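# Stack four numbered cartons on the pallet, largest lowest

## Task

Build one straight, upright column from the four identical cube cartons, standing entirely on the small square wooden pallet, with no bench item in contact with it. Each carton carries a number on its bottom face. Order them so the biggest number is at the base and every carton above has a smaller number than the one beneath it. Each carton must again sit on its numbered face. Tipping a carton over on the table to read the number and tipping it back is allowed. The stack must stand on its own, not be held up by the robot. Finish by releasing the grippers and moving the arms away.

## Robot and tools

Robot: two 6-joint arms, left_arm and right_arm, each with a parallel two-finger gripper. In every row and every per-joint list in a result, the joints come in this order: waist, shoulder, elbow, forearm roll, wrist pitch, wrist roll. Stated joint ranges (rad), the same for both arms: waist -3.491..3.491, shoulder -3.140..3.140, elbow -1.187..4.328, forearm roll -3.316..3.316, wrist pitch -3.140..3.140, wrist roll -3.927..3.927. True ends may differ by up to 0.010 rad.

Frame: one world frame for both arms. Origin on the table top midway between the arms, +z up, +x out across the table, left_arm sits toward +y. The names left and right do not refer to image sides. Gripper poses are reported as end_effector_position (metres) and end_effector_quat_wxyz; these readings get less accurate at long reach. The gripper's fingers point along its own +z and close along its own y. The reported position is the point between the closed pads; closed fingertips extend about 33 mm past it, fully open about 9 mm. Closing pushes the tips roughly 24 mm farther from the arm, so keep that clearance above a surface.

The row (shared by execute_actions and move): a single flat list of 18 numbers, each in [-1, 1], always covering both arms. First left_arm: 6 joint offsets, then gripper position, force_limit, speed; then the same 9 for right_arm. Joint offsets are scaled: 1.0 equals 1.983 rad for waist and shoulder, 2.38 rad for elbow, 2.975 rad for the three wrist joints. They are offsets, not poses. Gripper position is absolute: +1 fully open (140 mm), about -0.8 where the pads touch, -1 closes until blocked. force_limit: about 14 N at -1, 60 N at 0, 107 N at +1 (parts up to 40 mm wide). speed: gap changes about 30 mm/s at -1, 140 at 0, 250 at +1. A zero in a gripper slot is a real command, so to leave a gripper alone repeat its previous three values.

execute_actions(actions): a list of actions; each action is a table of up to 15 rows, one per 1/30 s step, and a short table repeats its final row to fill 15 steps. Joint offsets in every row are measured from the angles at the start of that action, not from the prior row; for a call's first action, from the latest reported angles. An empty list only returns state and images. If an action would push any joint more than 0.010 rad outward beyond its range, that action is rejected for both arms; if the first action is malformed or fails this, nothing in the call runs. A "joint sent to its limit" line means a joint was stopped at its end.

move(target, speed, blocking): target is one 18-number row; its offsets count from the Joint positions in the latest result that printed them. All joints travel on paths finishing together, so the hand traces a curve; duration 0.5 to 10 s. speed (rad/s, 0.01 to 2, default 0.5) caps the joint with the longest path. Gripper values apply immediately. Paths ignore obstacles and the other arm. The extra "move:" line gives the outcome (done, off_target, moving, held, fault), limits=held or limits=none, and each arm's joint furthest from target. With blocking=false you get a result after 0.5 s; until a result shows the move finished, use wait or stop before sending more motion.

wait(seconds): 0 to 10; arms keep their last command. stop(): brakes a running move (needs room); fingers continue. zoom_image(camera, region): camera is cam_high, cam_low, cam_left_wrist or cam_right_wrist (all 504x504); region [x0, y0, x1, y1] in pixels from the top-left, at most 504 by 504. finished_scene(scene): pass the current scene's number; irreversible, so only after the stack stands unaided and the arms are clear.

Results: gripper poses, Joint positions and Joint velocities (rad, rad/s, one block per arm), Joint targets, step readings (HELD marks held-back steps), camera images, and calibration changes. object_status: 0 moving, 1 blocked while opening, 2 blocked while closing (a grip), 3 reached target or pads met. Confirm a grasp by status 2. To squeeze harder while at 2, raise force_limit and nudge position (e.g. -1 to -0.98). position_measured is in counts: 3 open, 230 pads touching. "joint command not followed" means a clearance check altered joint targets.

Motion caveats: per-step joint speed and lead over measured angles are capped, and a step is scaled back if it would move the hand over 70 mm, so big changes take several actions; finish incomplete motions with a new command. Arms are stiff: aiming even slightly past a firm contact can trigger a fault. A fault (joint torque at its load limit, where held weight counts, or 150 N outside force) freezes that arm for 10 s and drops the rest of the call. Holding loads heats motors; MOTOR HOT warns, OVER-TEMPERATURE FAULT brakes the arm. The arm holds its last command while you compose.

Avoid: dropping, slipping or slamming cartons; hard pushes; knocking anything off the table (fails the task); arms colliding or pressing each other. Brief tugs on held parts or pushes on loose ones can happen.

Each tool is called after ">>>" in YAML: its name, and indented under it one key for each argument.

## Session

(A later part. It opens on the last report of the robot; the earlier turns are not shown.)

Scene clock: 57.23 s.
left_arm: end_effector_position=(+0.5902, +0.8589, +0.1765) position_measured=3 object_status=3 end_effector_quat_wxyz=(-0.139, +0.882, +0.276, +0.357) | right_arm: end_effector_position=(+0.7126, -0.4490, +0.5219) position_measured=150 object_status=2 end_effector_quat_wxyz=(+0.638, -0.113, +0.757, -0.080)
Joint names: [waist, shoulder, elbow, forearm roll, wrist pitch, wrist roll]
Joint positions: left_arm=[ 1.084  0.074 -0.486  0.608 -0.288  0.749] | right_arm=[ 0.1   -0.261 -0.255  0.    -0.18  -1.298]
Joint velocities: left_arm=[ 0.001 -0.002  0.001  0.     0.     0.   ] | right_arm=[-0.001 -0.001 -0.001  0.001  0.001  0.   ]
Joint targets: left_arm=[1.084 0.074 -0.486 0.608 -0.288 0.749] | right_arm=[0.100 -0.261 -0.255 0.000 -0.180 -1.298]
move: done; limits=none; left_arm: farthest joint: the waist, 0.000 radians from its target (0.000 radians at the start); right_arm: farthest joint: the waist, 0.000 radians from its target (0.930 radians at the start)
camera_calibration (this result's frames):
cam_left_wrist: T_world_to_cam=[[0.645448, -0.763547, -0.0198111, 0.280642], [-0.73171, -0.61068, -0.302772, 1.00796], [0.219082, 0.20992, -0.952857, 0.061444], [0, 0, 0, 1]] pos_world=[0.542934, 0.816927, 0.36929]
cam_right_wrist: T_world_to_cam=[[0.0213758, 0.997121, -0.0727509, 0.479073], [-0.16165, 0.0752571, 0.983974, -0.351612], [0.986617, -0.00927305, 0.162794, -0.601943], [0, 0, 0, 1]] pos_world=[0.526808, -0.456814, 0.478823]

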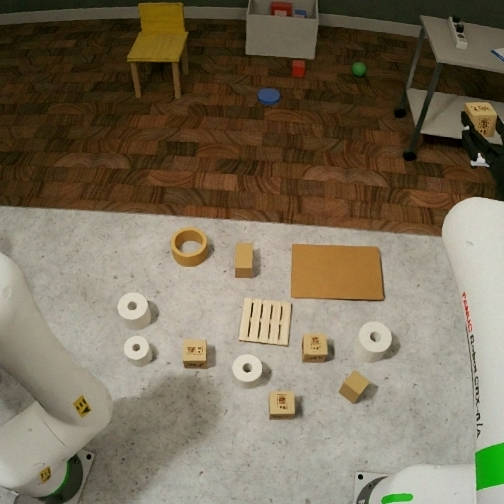

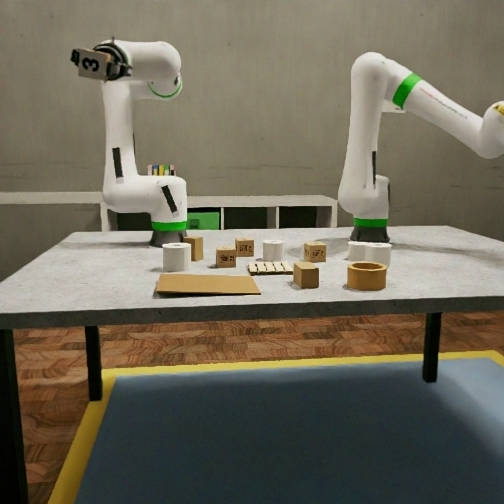

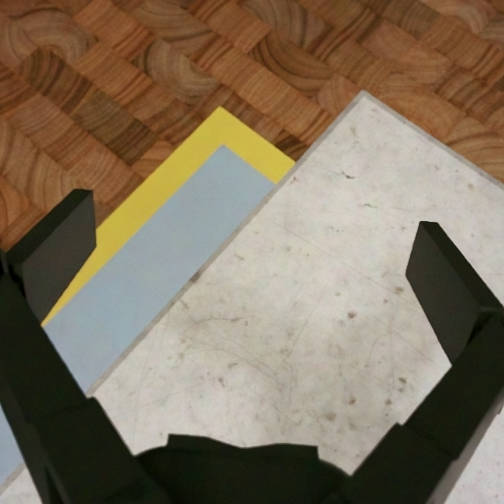

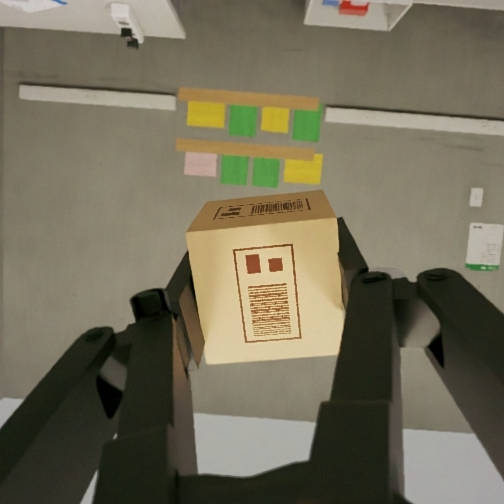

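>>> move:
  target: [0,0,0,0,0,0,1,0,0,0.4876,0.3323,0.2618,0,-0.4578,0.1785,-1,0,0]
  speed: 0.8

>>> move:
  target: [0,0,0,0,0,0,1,0,0,0,0.03,-0.118,0,0.1144,0,-1,0,0]
  speed: 0.3

>>> move:
  target: [0,0,0,0,0,0,1,0,0,0,0,0,0,0,0,0.4,0,-0.5]

>>> move:
  target: [0,0,0,0,0,0,1,0,0,0,-0.03,0.118,0,-0.1144,0,0.4,0,0]
  speed: 0.5

>>> move:
  target: [0,0,0,0,0,0,1,0,0,-0.116,-0.2335,-0.2113,0,0.0138,0.0773,0.4,0,0]
  speed: 0.6

Scene clock: 60.50 s.
left_arm: end_effector_position=(+0.5902, +0.8589, +0.1765) position_measured=3 object_status=3 end_effector_quat_wxyz=(-0.139, +0.882, +0.276, +0.357) | right_arm: end_effector_position=(+0.4656, +0.0856, +0.1936) position_measured=150 object_status=2 end_effector_quat_wxyz=(+0.001, +0.782, -0.624, +0.000)
Joint names: [waist, shoulder, elbow, forearm roll, wrist pitch, wrist roll]
Joint positions: left_arm=[ 1.084  0.074 -0.486  0.608 -0.288  0.749] | right_arm=[ 1.067  0.398  0.368  0.    -1.542 -0.767]
Joint velocities: left_arm=[ 0.001 -0.001 -0.     0.     0.    -0.001] | right_arm=[ 0.002  0.001  0.001  0.    -0.001  0.   ]
Joint targets: left_arm=[1.084 0.074 -0.486 0.608 -0.288 0.749] | right_arm=[1.067 0.398 0.368 0.000 -1.542 -0.767]
move: done; limits=none; left_arm: farthest joint: the waist, 0.000 radians from its target (0.000 radians at the start); right_arm: farthest joint: the waist, 0.000 radians from its target (0.967 radians at the start)
camera_calibration (this result's frames):
cam_left_wrist: T_world_to_cam=[[0.645448, -0.763547, -0.0198111, 0.280642], [-0.73171, -0.61068, -0.302772, 1.00796], [0.219082, 0.209919, -0.952857, 0.0614441], [0, 0, 0, 1]] pos_world=[0.542934, 0.816927, 0.36929]
cam_right_wrist: T_world_to_cam=[[-0.998288, -0.0148685, -0.056573, 0.485734], [-0.0325937, 0.94449, 0.326918, -0.116062], [0.0485718, 0.328202, -0.943358, 0.322165], [0, 0, 0, 1]] pos_world=[0.465471, 0.0111058, 0.369339]

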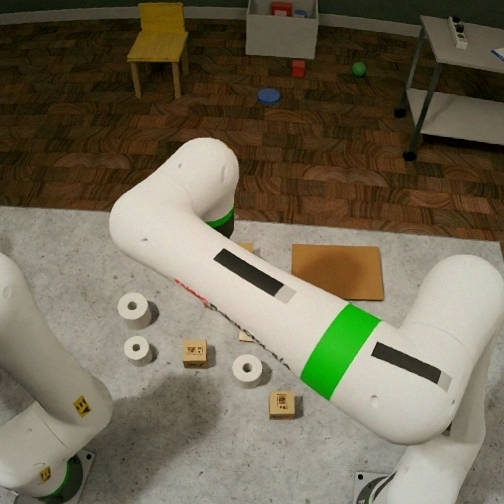

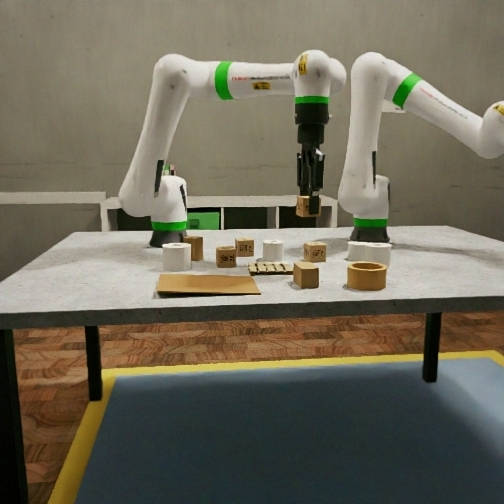

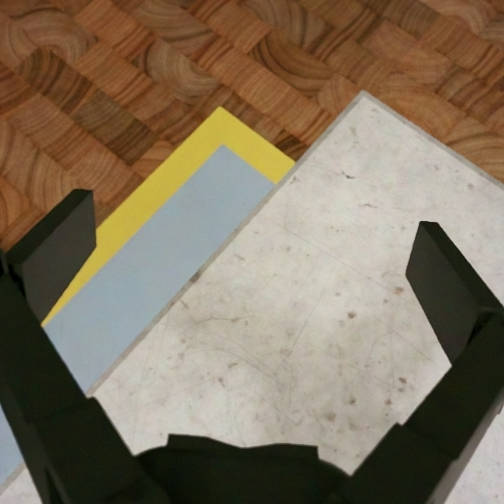

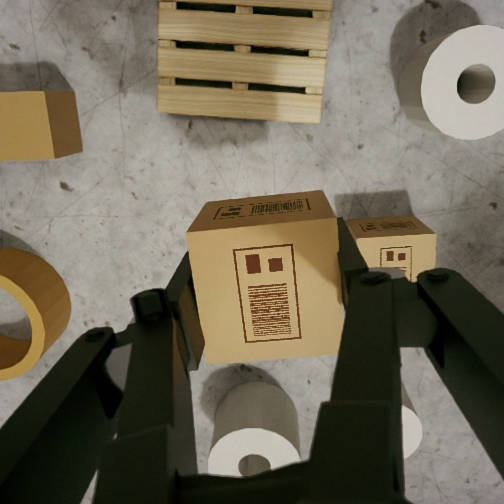

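Scene clock: 62.07 s.
left_arm: end_effector_position=(+0.5902, +0.8589, +0.1765) position_measured=3 object_status=3 end_effector_quat_wxyz=(-0.139, +0.882, +0.276, +0.357) | right_arm: end_effector_position=(+0.4619, +0.0800, +0.0408) position_measured=150 object_status=2 end_effector_quat_wxyz=(+0.001, +0.782, -0.624, +0.000)
Joint names: [waist, shoulder, elbow, forearm roll, wrist pitch, wrist roll]
Joint positions: left_arm=[ 1.084  0.074 -0.486  0.608 -0.288  0.749] | right_arm=[ 1.067  0.457  0.087  0.    -1.202 -0.767]
Joint velocities: left_arm=[ 0.002 -0.001 -0.001  0.     0.     0.   ] | right_arm=[ 0.    -0.    -0.001  0.001  0.001 -0.   ]
Joint targets: left_arm=[1.084 0.074 -0.486 0.608 -0.288 0.749] | right_arm=[1.067 0.457 0.087 0.000 -1.201 -0.767]
move: done; limits=none; left_arm: farthest joint: the waist, 0.000 radians from its target (0.000 radians at the start); right_arm: farthest joint: the waist, 0.000 radians from its target (0.000 radians at the start)
camera_calibration (this result's frames):
cam_left_wrist: T_world_to_cam=[[0.645448, -0.763547, -0.019811, 0.280642], [-0.73171, -0.61068, -0.302772, 1.00796], [0.219082, 0.20992, -0.952857, 0.061444], [0, 0, 0, 1]] pos_world=[0.542934, 0.816927, 0.36929]
cam_right_wrist: T_world_to_cam=[[-0.998286, -0.0149656, -0.0565814, 0.473306], [-0.0326897, 0.944478, 0.326945, -0.0608808], [0.0485469, 0.328234, -0.943348, 0.180067], [0, 0, 0, 1]] pos_world=[0.461763, 0.00547967, 0.216551]

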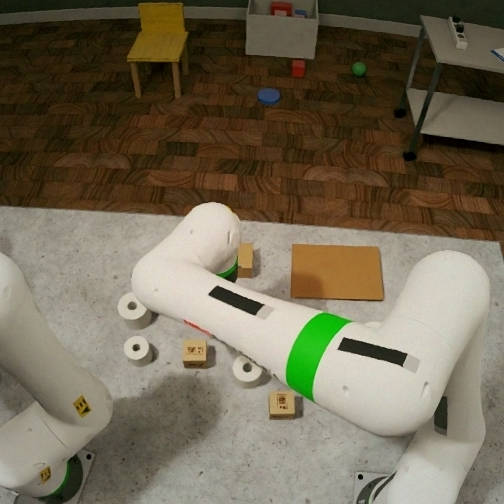

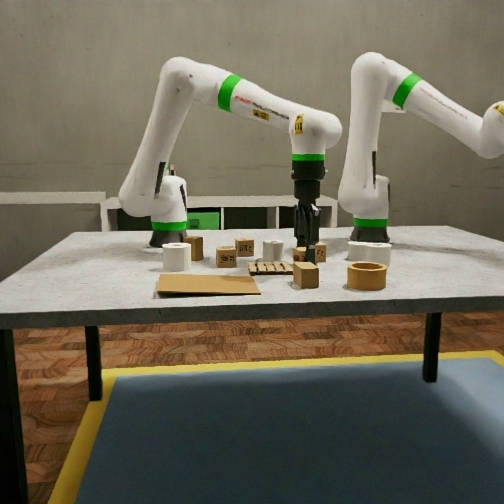

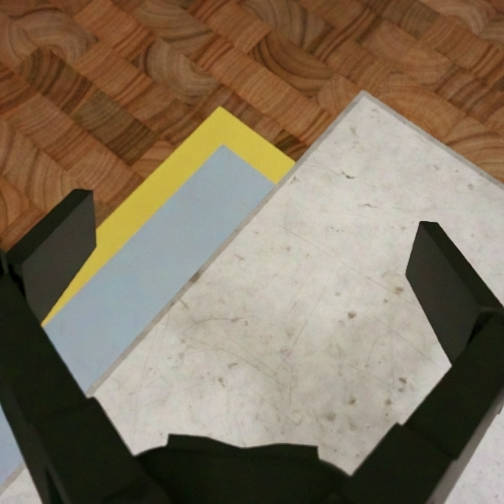

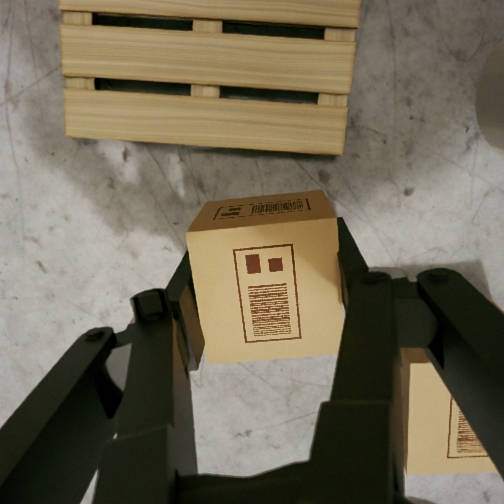

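Scene clock: 62.83 s.
left_arm: end_effector_position=(+0.5902, +0.8589, +0.1765) position_measured=3 object_status=3 end_effector_quat_wxyz=(-0.139, +0.882, +0.276, +0.357) | right_arm: end_effector_position=(+0.4619, +0.0800, +0.0408) position_measured=78 object_status=3 end_effector_quat_wxyz=(+0.001, +0.782, -0.624, +0.000)
Joint names: [waist, shoulder, elbow, forearm roll, wrist pitch, wrist roll]
Joint positions: left_arm=[ 1.084  0.074 -0.486  0.608 -0.288  0.749] | right_arm=[ 1.067  0.457  0.087  0.    -1.202 -0.767]
Joint velocities: left_arm=[ 0.001  0.001 -0.    -0.    -0.    -0.   ] | right_arm=[ 0.  0. -0. -0.  0.  0.]
Joint targets: left_arm=[1.084 0.074 -0.486 0.608 -0.288 0.749] | right_arm=[1.067 0.457 0.087 0.000 -1.202 -0.767]
move: done; limits=none; left_arm: farthest joint: the waist, 0.000 radians from its target (0.000 radians at the start); right_arm: farthest joint: the waist, 0.000 radians from its target (0.000 radians at the start)
camera_calibration (this result's frames):
cam_left_wrist: T_world_to_cam=[[0.645448, -0.763547, -0.019811, 0.280642], [-0.73171, -0.61068, -0.302772, 1.00796], [0.219082, 0.20992, -0.952857, 0.061444], [0, 0, 0, 1]] pos_world=[0.542934, 0.816927, 0.36929]
cam_right_wrist: T_world_to_cam=[[-0.998286, -0.0149663, -0.0565737, 0.4733], [-0.0326873, 0.944482, 0.326935, -0.0608689], [0.0485398, 0.328223, -0.943352, 0.180053], [0, 0, 0, 1]] pos_world=[0.46176, 0.00547554, 0.21653]

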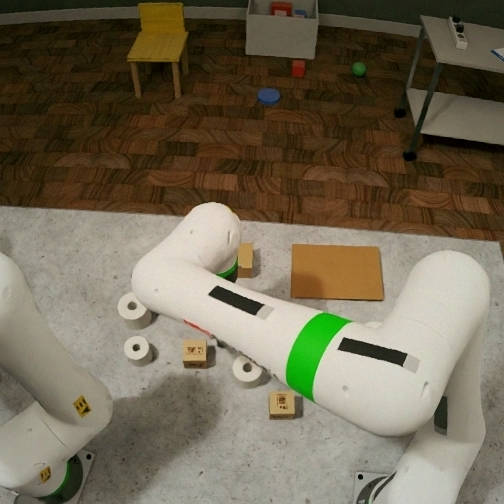

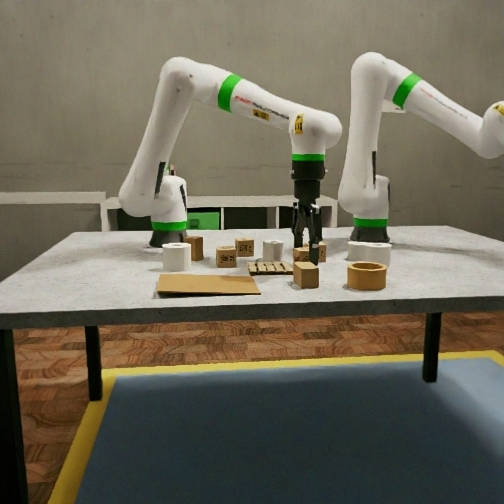

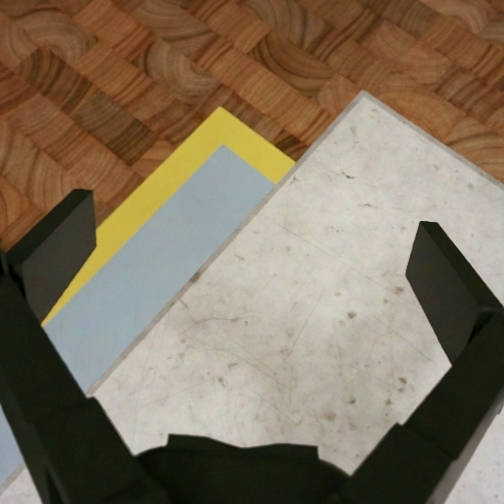

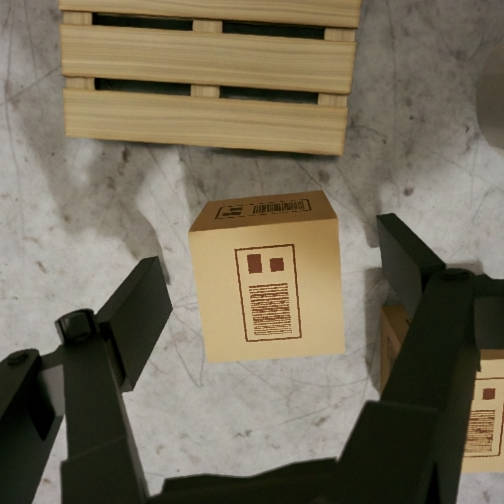

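Scene clock: 64.03 s.
left_arm: end_effector_position=(+0.5902, +0.8589, +0.1765) position_measured=3 object_status=3 end_effector_quat_wxyz=(-0.139, +0.882, +0.276, +0.357) | right_arm: end_effector_position=(+0.4656, +0.0857, +0.1936) position_measured=78 object_status=3 end_effector_quat_wxyz=(+0.001, +0.782, -0.624, +0.000)
Joint names: [waist, shoulder, elbow, forearm roll, wrist pitch, wrist roll]
Joint positions: left_arm=[ 1.084  0.074 -0.486  0.608 -0.288  0.749] | right_arm=[ 1.067  0.398  0.368  0.    -1.542 -0.767]
Joint velocities: left_arm=[-0.001  0.002  0.001  0.     0.    -0.001] | right_arm=[-0.    -0.001  0.001 -0.    -0.001 -0.   ]
Joint targets: left_arm=[1.084 0.074 -0.486 0.608 -0.288 0.749] | right_arm=[1.067 0.398 0.368 0.000 -1.542 -0.767]
move: done; limits=none; left_arm: farthest joint: the waist, 0.000 radians from its target (0.000 radians at the start); right_arm: farthest joint: the wrist pitch, 0.001 radians from its target (0.341 radians at the start)
camera_calibration (this result's frames):
cam_left_wrist: T_world_to_cam=[[0.645448, -0.763547, -0.0198111, 0.280642], [-0.73171, -0.61068, -0.302772, 1.00796], [0.219082, 0.20992, -0.952857, 0.061444], [0, 0, 0, 1]] pos_world=[0.542934, 0.816927, 0.36929]
cam_right_wrist: T_world_to_cam=[[-0.998287, -0.0149234, -0.0565651, 0.485719], [-0.0326425, 0.944493, 0.326907, -0.116048], [0.0485467, 0.328194, -0.943362, 0.32216], [0, 0, 0, 1]] pos_world=[0.465459, 0.0111244, 0.369325]

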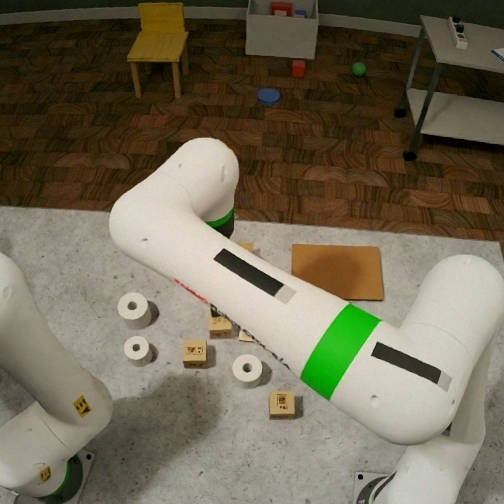

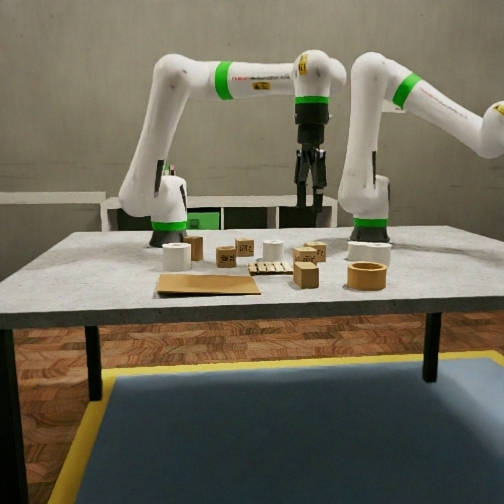

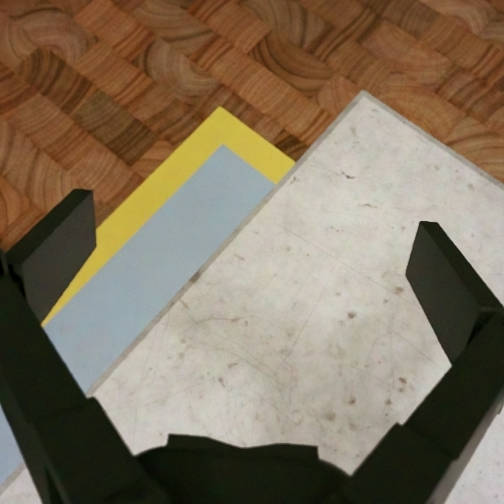

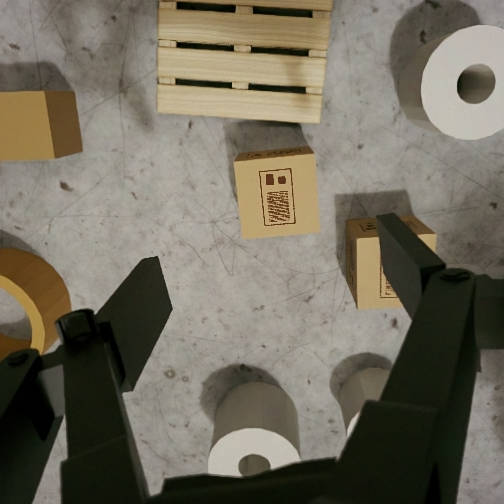

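Scene clock: 65.40 s.
left_arm: end_effector_position=(+0.5902, +0.8589, +0.1765) position_measured=3 object_status=3 end_effector_quat_wxyz=(-0.139, +0.882, +0.276, +0.357) | right_arm: end_effector_position=(+0.4155, -0.1519, +0.2076) position_measured=78 object_status=3 end_effector_quat_wxyz=(-0.000, +0.782, -0.624, +0.000)
Joint names: [waist, shoulder, elbow, forearm roll, wrist pitch, wrist roll]
Joint positions: left_arm=[ 1.084  0.074 -0.486  0.608 -0.288  0.749] | right_arm=[ 0.837 -0.065 -0.135  0.    -1.501 -0.537]
Joint velocities: left_arm=[-0.     0.002  0.002 -0.001  0.     0.001] | right_arm=[-0.001 -0.002 -0.001  0.    -0.     0.   ]
Joint targets: left_arm=[1.084 0.074 -0.486 0.608 -0.288 0.749] | right_arm=[0.837 -0.065 -0.135 0.000 -1.501 -0.537]
move: done; limits=none; left_arm: farthest joint: the waist, 0.000 radians from its target (0.000 radians at the start); right_arm: farthest joint: the waist, 0.000 radians from its target (0.230 radians at the start)
camera_calibration (this result's frames):
cam_left_wrist: T_world_to_cam=[[0.645448, -0.763547, -0.0198111, 0.280642], [-0.73171, -0.61068, -0.302772, 1.00796], [0.219082, 0.20992, -0.952857, 0.061444], [0, 0, 0, 1]] pos_world=[0.542934, 0.816927, 0.36929]
cam_right_wrist: T_world_to_cam=[[-0.998248, -0.0147898, -0.0572916, 0.433109], [-0.0328038, 0.944165, 0.327837, 0.101947], [0.0492441, 0.329142, -0.942996, 0.415589], [0, 0, 0, 1]] pos_world=[0.415229, -0.226637, 0.38329]

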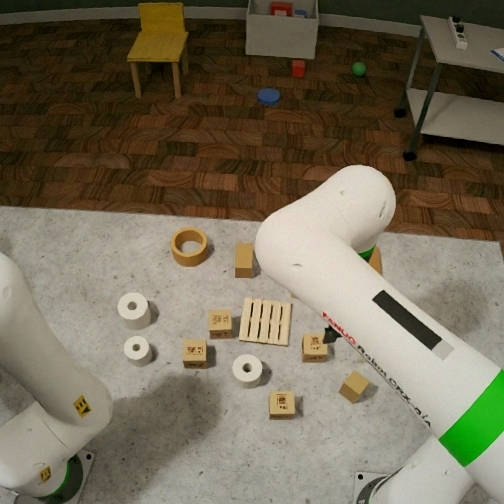

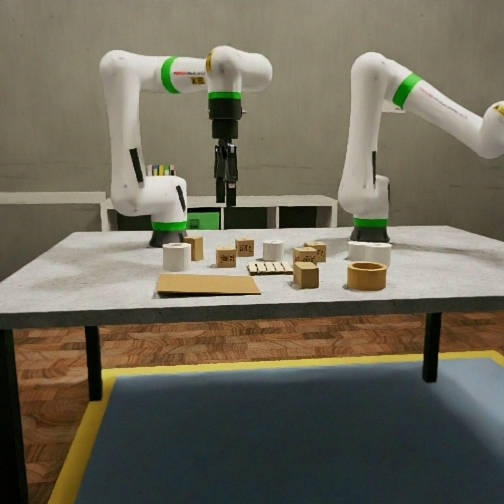

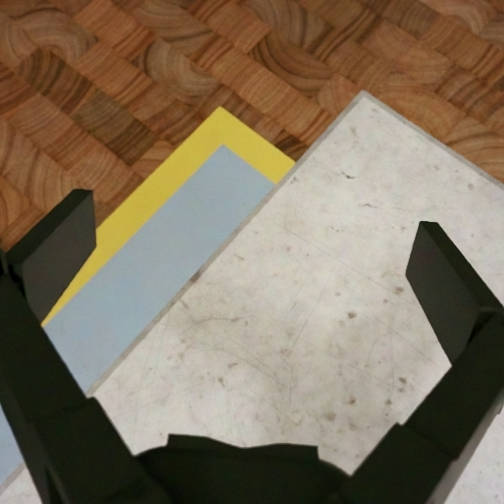

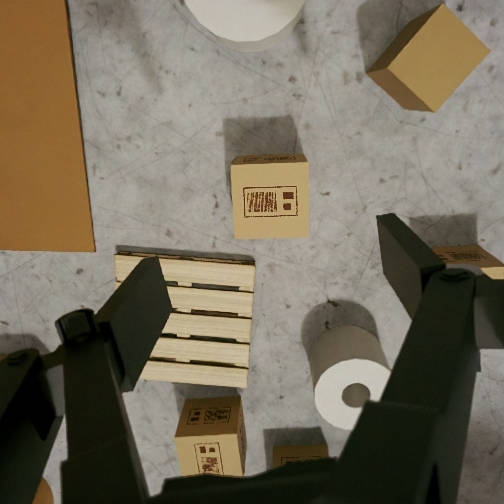

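>>> move:
  target: [0,0,0,0,0,0,1,0,0,0,0.061,-0.1212,0,0.1377,0,0.4,0,0]
  speed: 0.4

>>> move:
  target: [0,0,0,0,0,0,1,0,0,0,0,0,0,0,0,-1,0,0]

>>> move:
  target: [0,0,0,0,0,0,1,0,0,0,-0.061,0.1212,0,-0.1377,0,-1,0,0]
  speed: 0.5

>>> move:
  target: [0,0,0,0,0,0,1,0,0,0.0333,0.1631,0.1405,0,-0.0037,-0.0558,-1,0,0]
  speed: 0.5

>>> move:
  target: [0,0,0,0,0,0,1,0,0,0,0.0362,-0.0999,0,0.104,0,-1,0,0]
  speed: 0.3

>>> zoom_image:
  camera: "cam_low"
  region: [210,140,330,290]

Scene clock: 68.33 s.
left_arm: end_effector_position=(+0.5902, +0.8589, +0.1765) position_measured=3 object_status=3 end_effector_quat_wxyz=(-0.139, +0.882, +0.276, +0.357) | right_arm: end_effector_position=(+0.4172, -0.1504, +0.0396) position_measured=78 object_status=3 end_effector_quat_wxyz=(-0.000, +0.782, -0.624, +0.000)
Joint names: [waist, shoulder, elbow, forearm roll, wrist pitch, wrist roll]
Joint positions: left_arm=[ 1.084  0.074 -0.486  0.608 -0.288  0.749] | right_arm=[ 0.837  0.056 -0.424  0.    -1.091 -0.537]
Joint velocities: left_arm=[-0.     0.001 -0.001 -0.001 -0.001  0.001] | right_arm=[-0.     0.    -0.001 -0.     0.001  0.   ]
Joint targets: left_arm=[1.084 0.074 -0.486 0.608 -0.288 0.749] | right_arm=[0.837 0.056 -0.424 0.000 -1.091 -0.537]
move: done; limits=none; left_arm: farthest joint: the waist, 0.000 radians from its target (0.000 radians at the start); right_arm: farthest joint: the waist, 0.000 radians from its target (0.000 radians at the start)
camera_calibration (this result's frames):
cam_left_wrist: T_world_to_cam=[[0.645448, -0.763547, -0.019811, 0.280642], [-0.73171, -0.61068, -0.302772, 1.00796], [0.219082, 0.20992, -0.952857, 0.061444], [0, 0, 0, 1]] pos_world=[0.542934, 0.816927, 0.36929]
cam_right_wrist: T_world_to_cam=[[-0.998239, -0.0147751, -0.0574555, 0.425158], [-0.0328524, 0.944108, 0.327996, 0.15563], [0.0493979, 0.329306, -0.94293, 0.256526], [0, 0, 0, 1]] pos_world=[0.41685, -0.225126, 0.215268]

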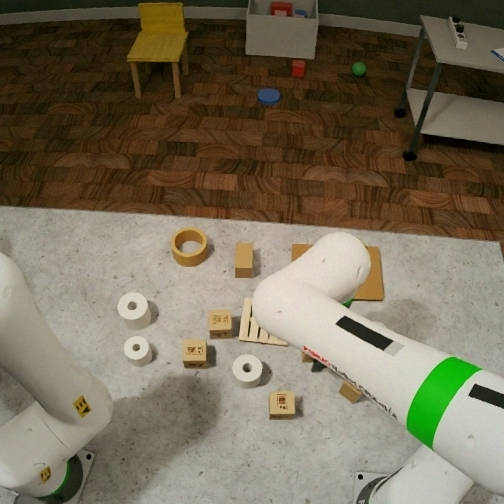

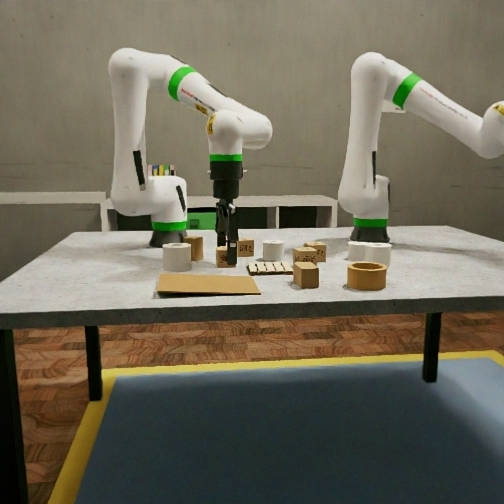

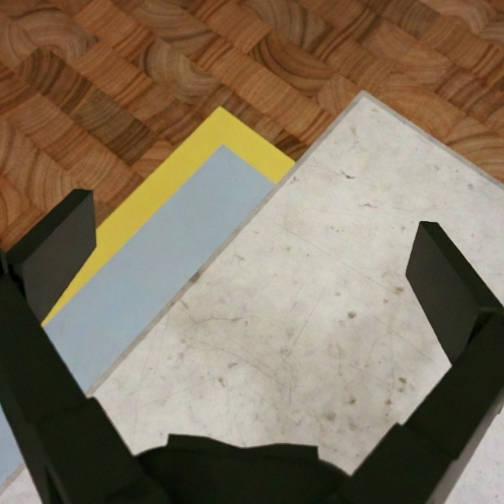

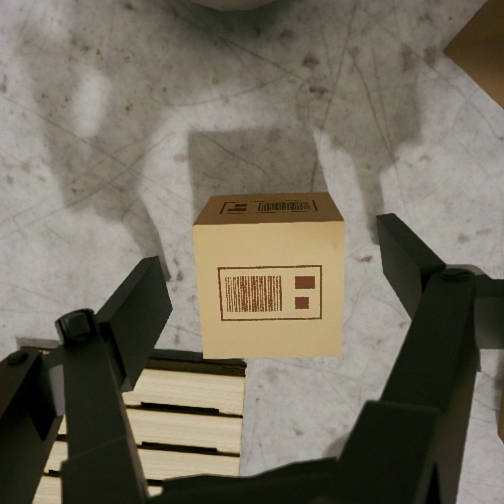

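Scene clock: 68.87 s.
left_arm: end_effector_position=(+0.5902, +0.8589, +0.1765) position_measured=3 object_status=3 end_effector_quat_wxyz=(-0.139, +0.882, +0.276, +0.357) | right_arm: end_effector_position=(+0.4172, -0.1504, +0.0396) position_measured=148 object_status=2 end_effector_quat_wxyz=(-0.000, +0.782, -0.624, +0.000)
Joint names: [waist, shoulder, elbow, forearm roll, wrist pitch, wrist roll]
Joint positions: left_arm=[ 1.084  0.074 -0.486  0.608 -0.288  0.749] | right_arm=[ 0.837  0.056 -0.424  0.    -1.091 -0.537]
Joint velocities: left_arm=[ 0.001 -0.001 -0.001 -0.003  0.     0.001] | right_arm=[ 0.001 -0.    -0.    -0.001 -0.     0.   ]
Joint targets: left_arm=[1.084 0.074 -0.486 0.608 -0.288 0.749] | right_arm=[0.837 0.056 -0.424 0.000 -1.091 -0.537]
move: done; limits=none; left_arm: farthest joint: the waist, 0.000 radians from its target (0.000 radians at the start); right_arm: farthest joint: the waist, 0.000 radians from its target (0.000 radians at the start)
camera_calibration (this result's frames):
cam_left_wrist: T_world_to_cam=[[0.645448, -0.763547, -0.019811, 0.280642], [-0.73171, -0.61068, -0.302772, 1.00796], [0.219082, 0.20992, -0.952857, 0.061444], [0, 0, 0, 1]] pos_world=[0.542934, 0.816927, 0.36929]
cam_right_wrist: T_world_to_cam=[[-0.998238, -0.0147703, -0.0574651, 0.42516], [-0.0328514, 0.944105, 0.328004, 0.155631], [0.0494083, 0.329314, -0.942927, 0.256511], [0, 0, 0, 1]] pos_world=[0.41685, -0.225125, 0.215255]

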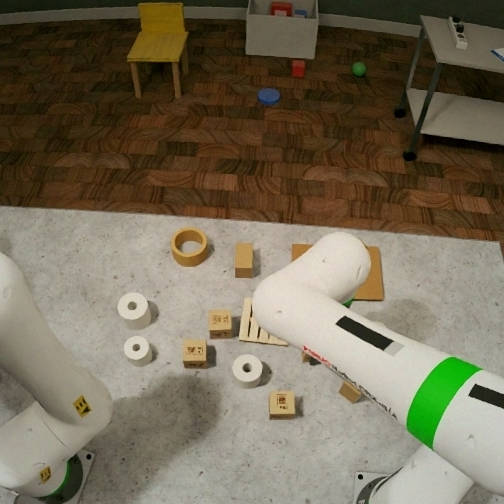

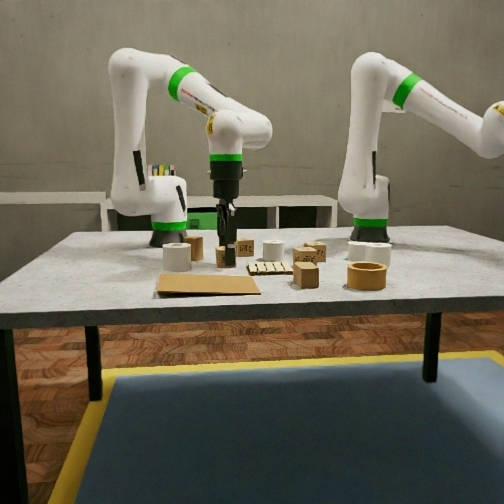

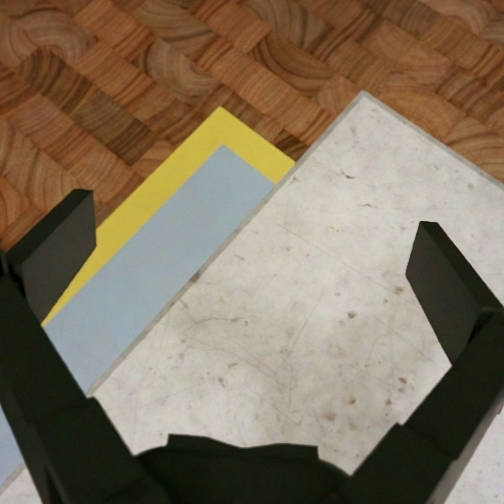

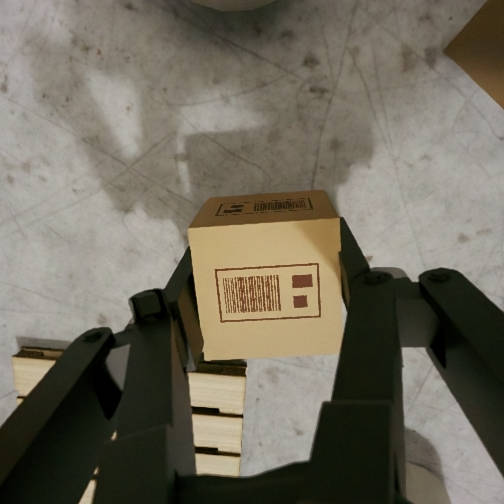

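Scene clock: 70.20 s.
left_arm: end_effector_position=(+0.5902, +0.8589, +0.1765) position_measured=3 object_status=3 end_effector_quat_wxyz=(-0.139, +0.882, +0.276, +0.357) | right_arm: end_effector_position=(+0.4155, -0.1519, +0.2076) position_measured=149 object_status=2 end_effector_quat_wxyz=(-0.000, +0.782, -0.624, +0.000)
Joint names: [waist, shoulder, elbow, forearm roll, wrist pitch, wrist roll]
Joint positions: left_arm=[ 1.084  0.074 -0.486  0.608 -0.288  0.749] | right_arm=[ 0.837 -0.065 -0.135  0.    -1.501 -0.537]
Joint velocities: left_arm=[-0.001 -0.002 -0.001  0.002  0.    -0.   ] | right_arm=[-0.     0.     0.001  0.001 -0.001 -0.001]
Joint targets: left_arm=[1.084 0.074 -0.486 0.608 -0.288 0.749] | right_arm=[0.837 -0.065 -0.135 0.000 -1.501 -0.537]
move: done; limits=none; left_arm: farthest joint: the waist, 0.000 radians from its target (0.000 radians at the start); right_arm: farthest joint: the waist, 0.000 radians from its target (0.000 radians at the start)
camera_calibration (this result's frames):
cam_left_wrist: T_world_to_cam=[[0.645448, -0.763547, -0.019811, 0.280642], [-0.73171, -0.61068, -0.302772, 1.00796], [0.219082, 0.20992, -0.952857, 0.061444], [0, 0, 0, 1]] pos_world=[0.542934, 0.816927, 0.36929]
cam_right_wrist: T_world_to_cam=[[-0.998249, -0.0147276, -0.0572971, 0.433136], [-0.0327471, 0.944165, 0.327842, 0.101947], [0.0492696, 0.329144, -0.942994, 0.415565], [0, 0, 0, 1]] pos_world=[0.415241, -0.226656, 0.38327]

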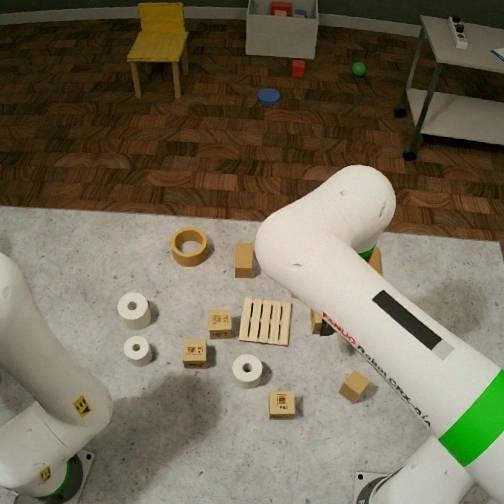

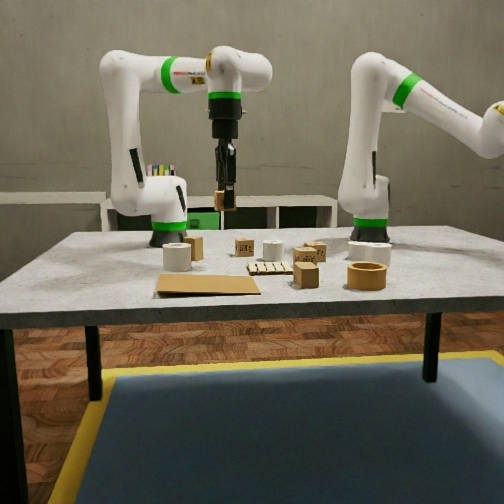

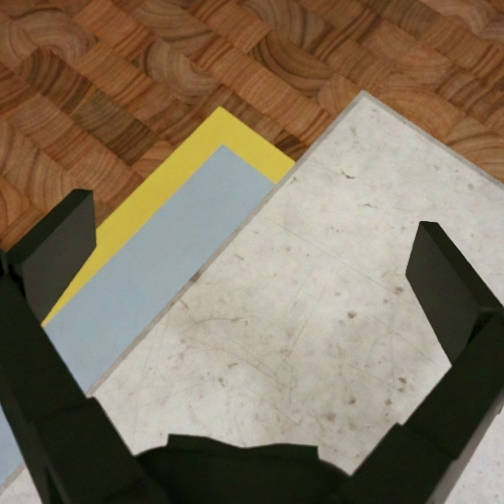

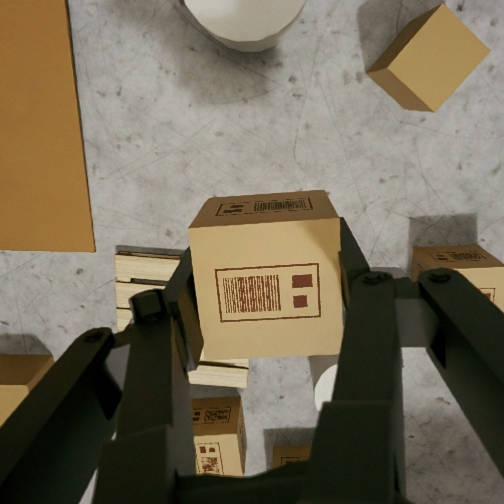

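Scene clock: 71.40 s.
left_arm: end_effector_position=(+0.5902, +0.8589, +0.1765) position_measured=3 object_status=3 end_effector_quat_wxyz=(-0.139, +0.882, +0.276, +0.357) | right_arm: end_effector_position=(+0.4918, -0.0303, +0.1996) position_measured=149 object_status=2 end_effector_quat_wxyz=(-0.000, +0.750, -0.662, +0.000)
Joint names: [waist, shoulder, elbow, forearm roll, wrist pitch, wrist roll]
Joint positions: left_arm=[ 1.084  0.074 -0.486  0.608 -0.288  0.749] | right_arm=[ 0.903  0.258  0.199  0.    -1.512 -0.703]
Joint velocities: left_arm=[ 0.    -0.002  0.001  0.    -0.     0.001] | right_arm=[ 0.001  0.001  0.001 -0.001 -0.    -0.   ]
Joint targets: left_arm=[1.084 0.074 -0.486 0.608 -0.288 0.749] | right_arm=[0.903 0.258 0.199 0.000 -1.512 -0.703]
move: done; limits=none; left_arm: farthest joint: the waist, 0.000 radians from its target (0.000 radians at the start); right_arm: farthest joint: the waist, 0.000 radians from its target (0.066 radians at the start)
camera_calibration (this result's frames):
cam_left_wrist: T_world_to_cam=[[0.645448, -0.763547, -0.0198109, 0.280642], [-0.73171, -0.61068, -0.302772, 1.00796], [0.219082, 0.209919, -0.952857, 0.0614443], [0, 0, 0, 1]] pos_world=[0.542934, 0.816927, 0.369289]
cam_right_wrist: T_world_to_cam=[[-0.994741, 0.0849496, -0.0572262, 0.511872], [0.0616497, 0.942731, 0.327808, -0.0542082], [0.0817961, 0.322556, -0.94301, 0.348021], [0, 0, 0, 1]] pos_world=[0.484055, -0.104636, 0.37525]

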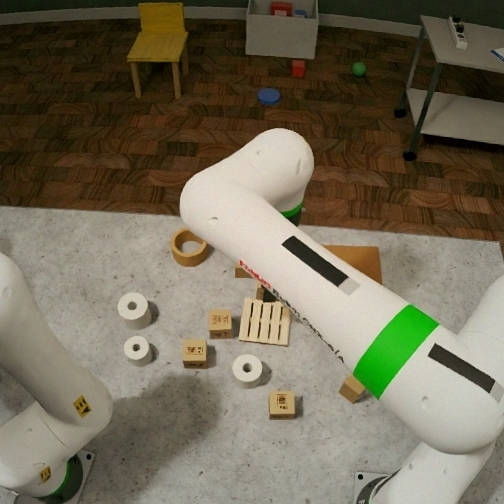

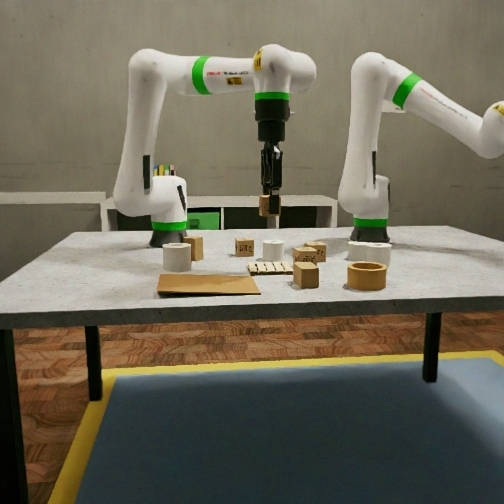

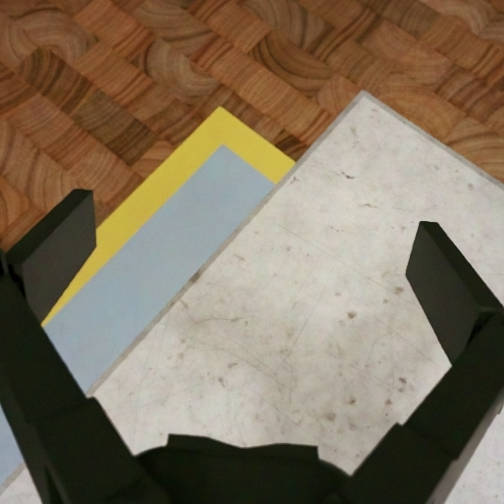

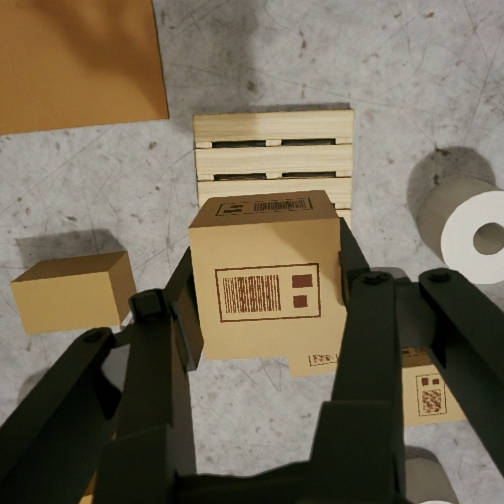

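Scene clock: 72.87 s.
left_arm: end_effector_position=(+0.5902, +0.8589, +0.1765) position_measured=3 object_status=3 end_effector_quat_wxyz=(-0.139, +0.882, +0.276, +0.357) | right_arm: end_effector_position=(+0.4918, -0.0303, +0.0615) position_measured=149 object_status=2 end_effector_quat_wxyz=(+0.000, +0.750, -0.662, +0.000)
Joint names: [waist, shoulder, elbow, forearm roll, wrist pitch, wrist roll]
Joint positions: left_arm=[ 1.084  0.074 -0.486  0.608 -0.288  0.749] | right_arm=[ 0.903  0.33  -0.039  0.    -1.202 -0.703]
Joint velocities: left_arm=[-0.    -0.001 -0.    -0.     0.     0.   ] | right_arm=[ 0.     0.    -0.001 -0.     0.001  0.001]
Joint targets: left_arm=[1.084 0.074 -0.486 0.608 -0.288 0.749] | right_arm=[0.903 0.330 -0.039 0.000 -1.202 -0.703]
move: done; limits=none; left_arm: farthest joint: the waist, 0.000 radians from its target (0.000 radians at the start); right_arm: farthest joint: the waist, 0.000 radians from its target (0.000 radians at the start)
camera_calibration (this result's frames):
cam_left_wrist: T_world_to_cam=[[0.645448, -0.763547, -0.0198109, 0.280642], [-0.73171, -0.61068, -0.302772, 1.00796], [0.219082, 0.20992, -0.952857, 0.061444], [0, 0, 0, 1]] pos_world=[0.542934, 0.816927, 0.36929]
cam_right_wrist: T_world_to_cam=[[-0.994749, 0.0849097, -0.0571389, 0.503969], [0.0616481, 0.942763, 0.327716, -0.00896138], [0.0816947, 0.322473, -0.943047, 0.217899], [0, 0, 0, 1]] pos_world=[0.484074, -0.10461, 0.237222]

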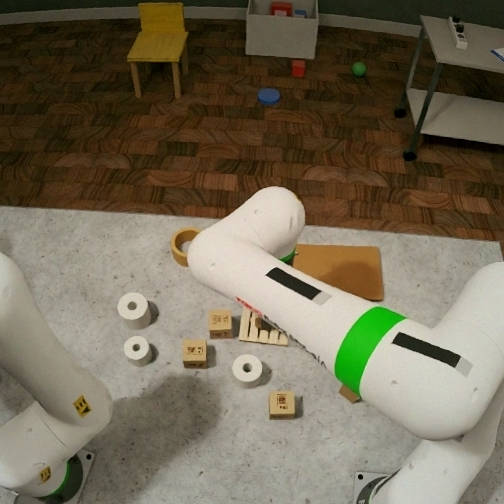

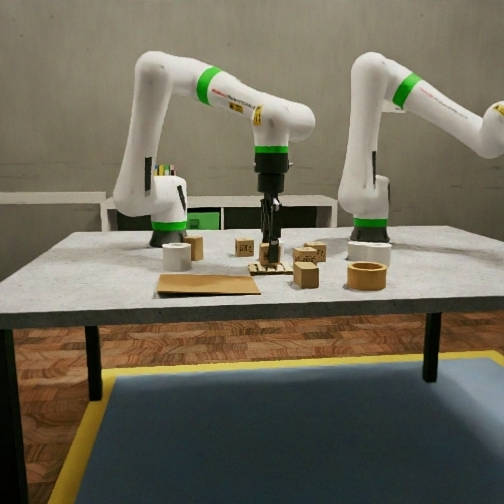

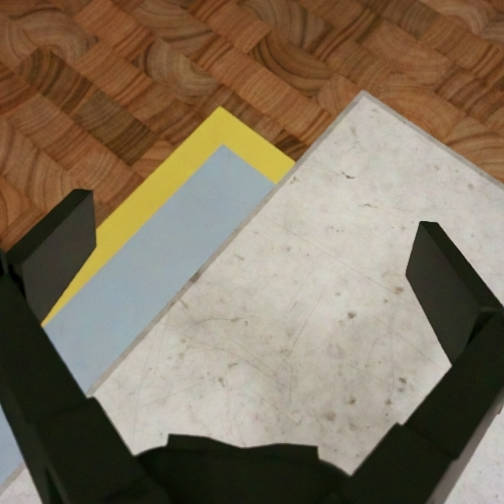

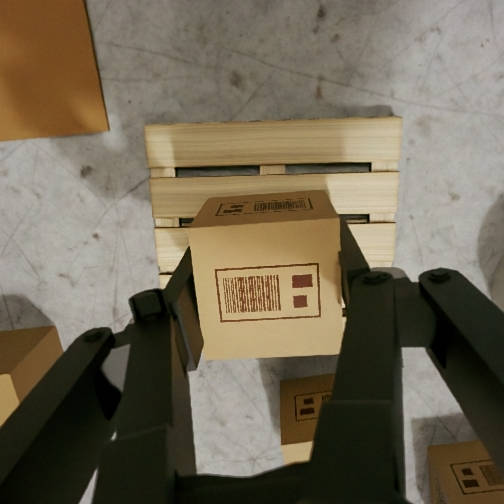

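Region (210, 140, 330, 290) of cam_low's 504x504 image, scaled by 3.360, with more detail than that image has; it fills the left 403 columns of this view, and the rest is white.

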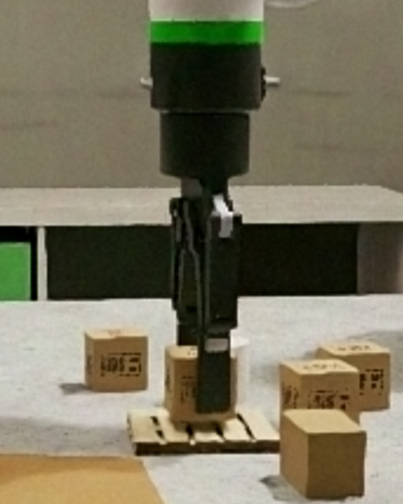

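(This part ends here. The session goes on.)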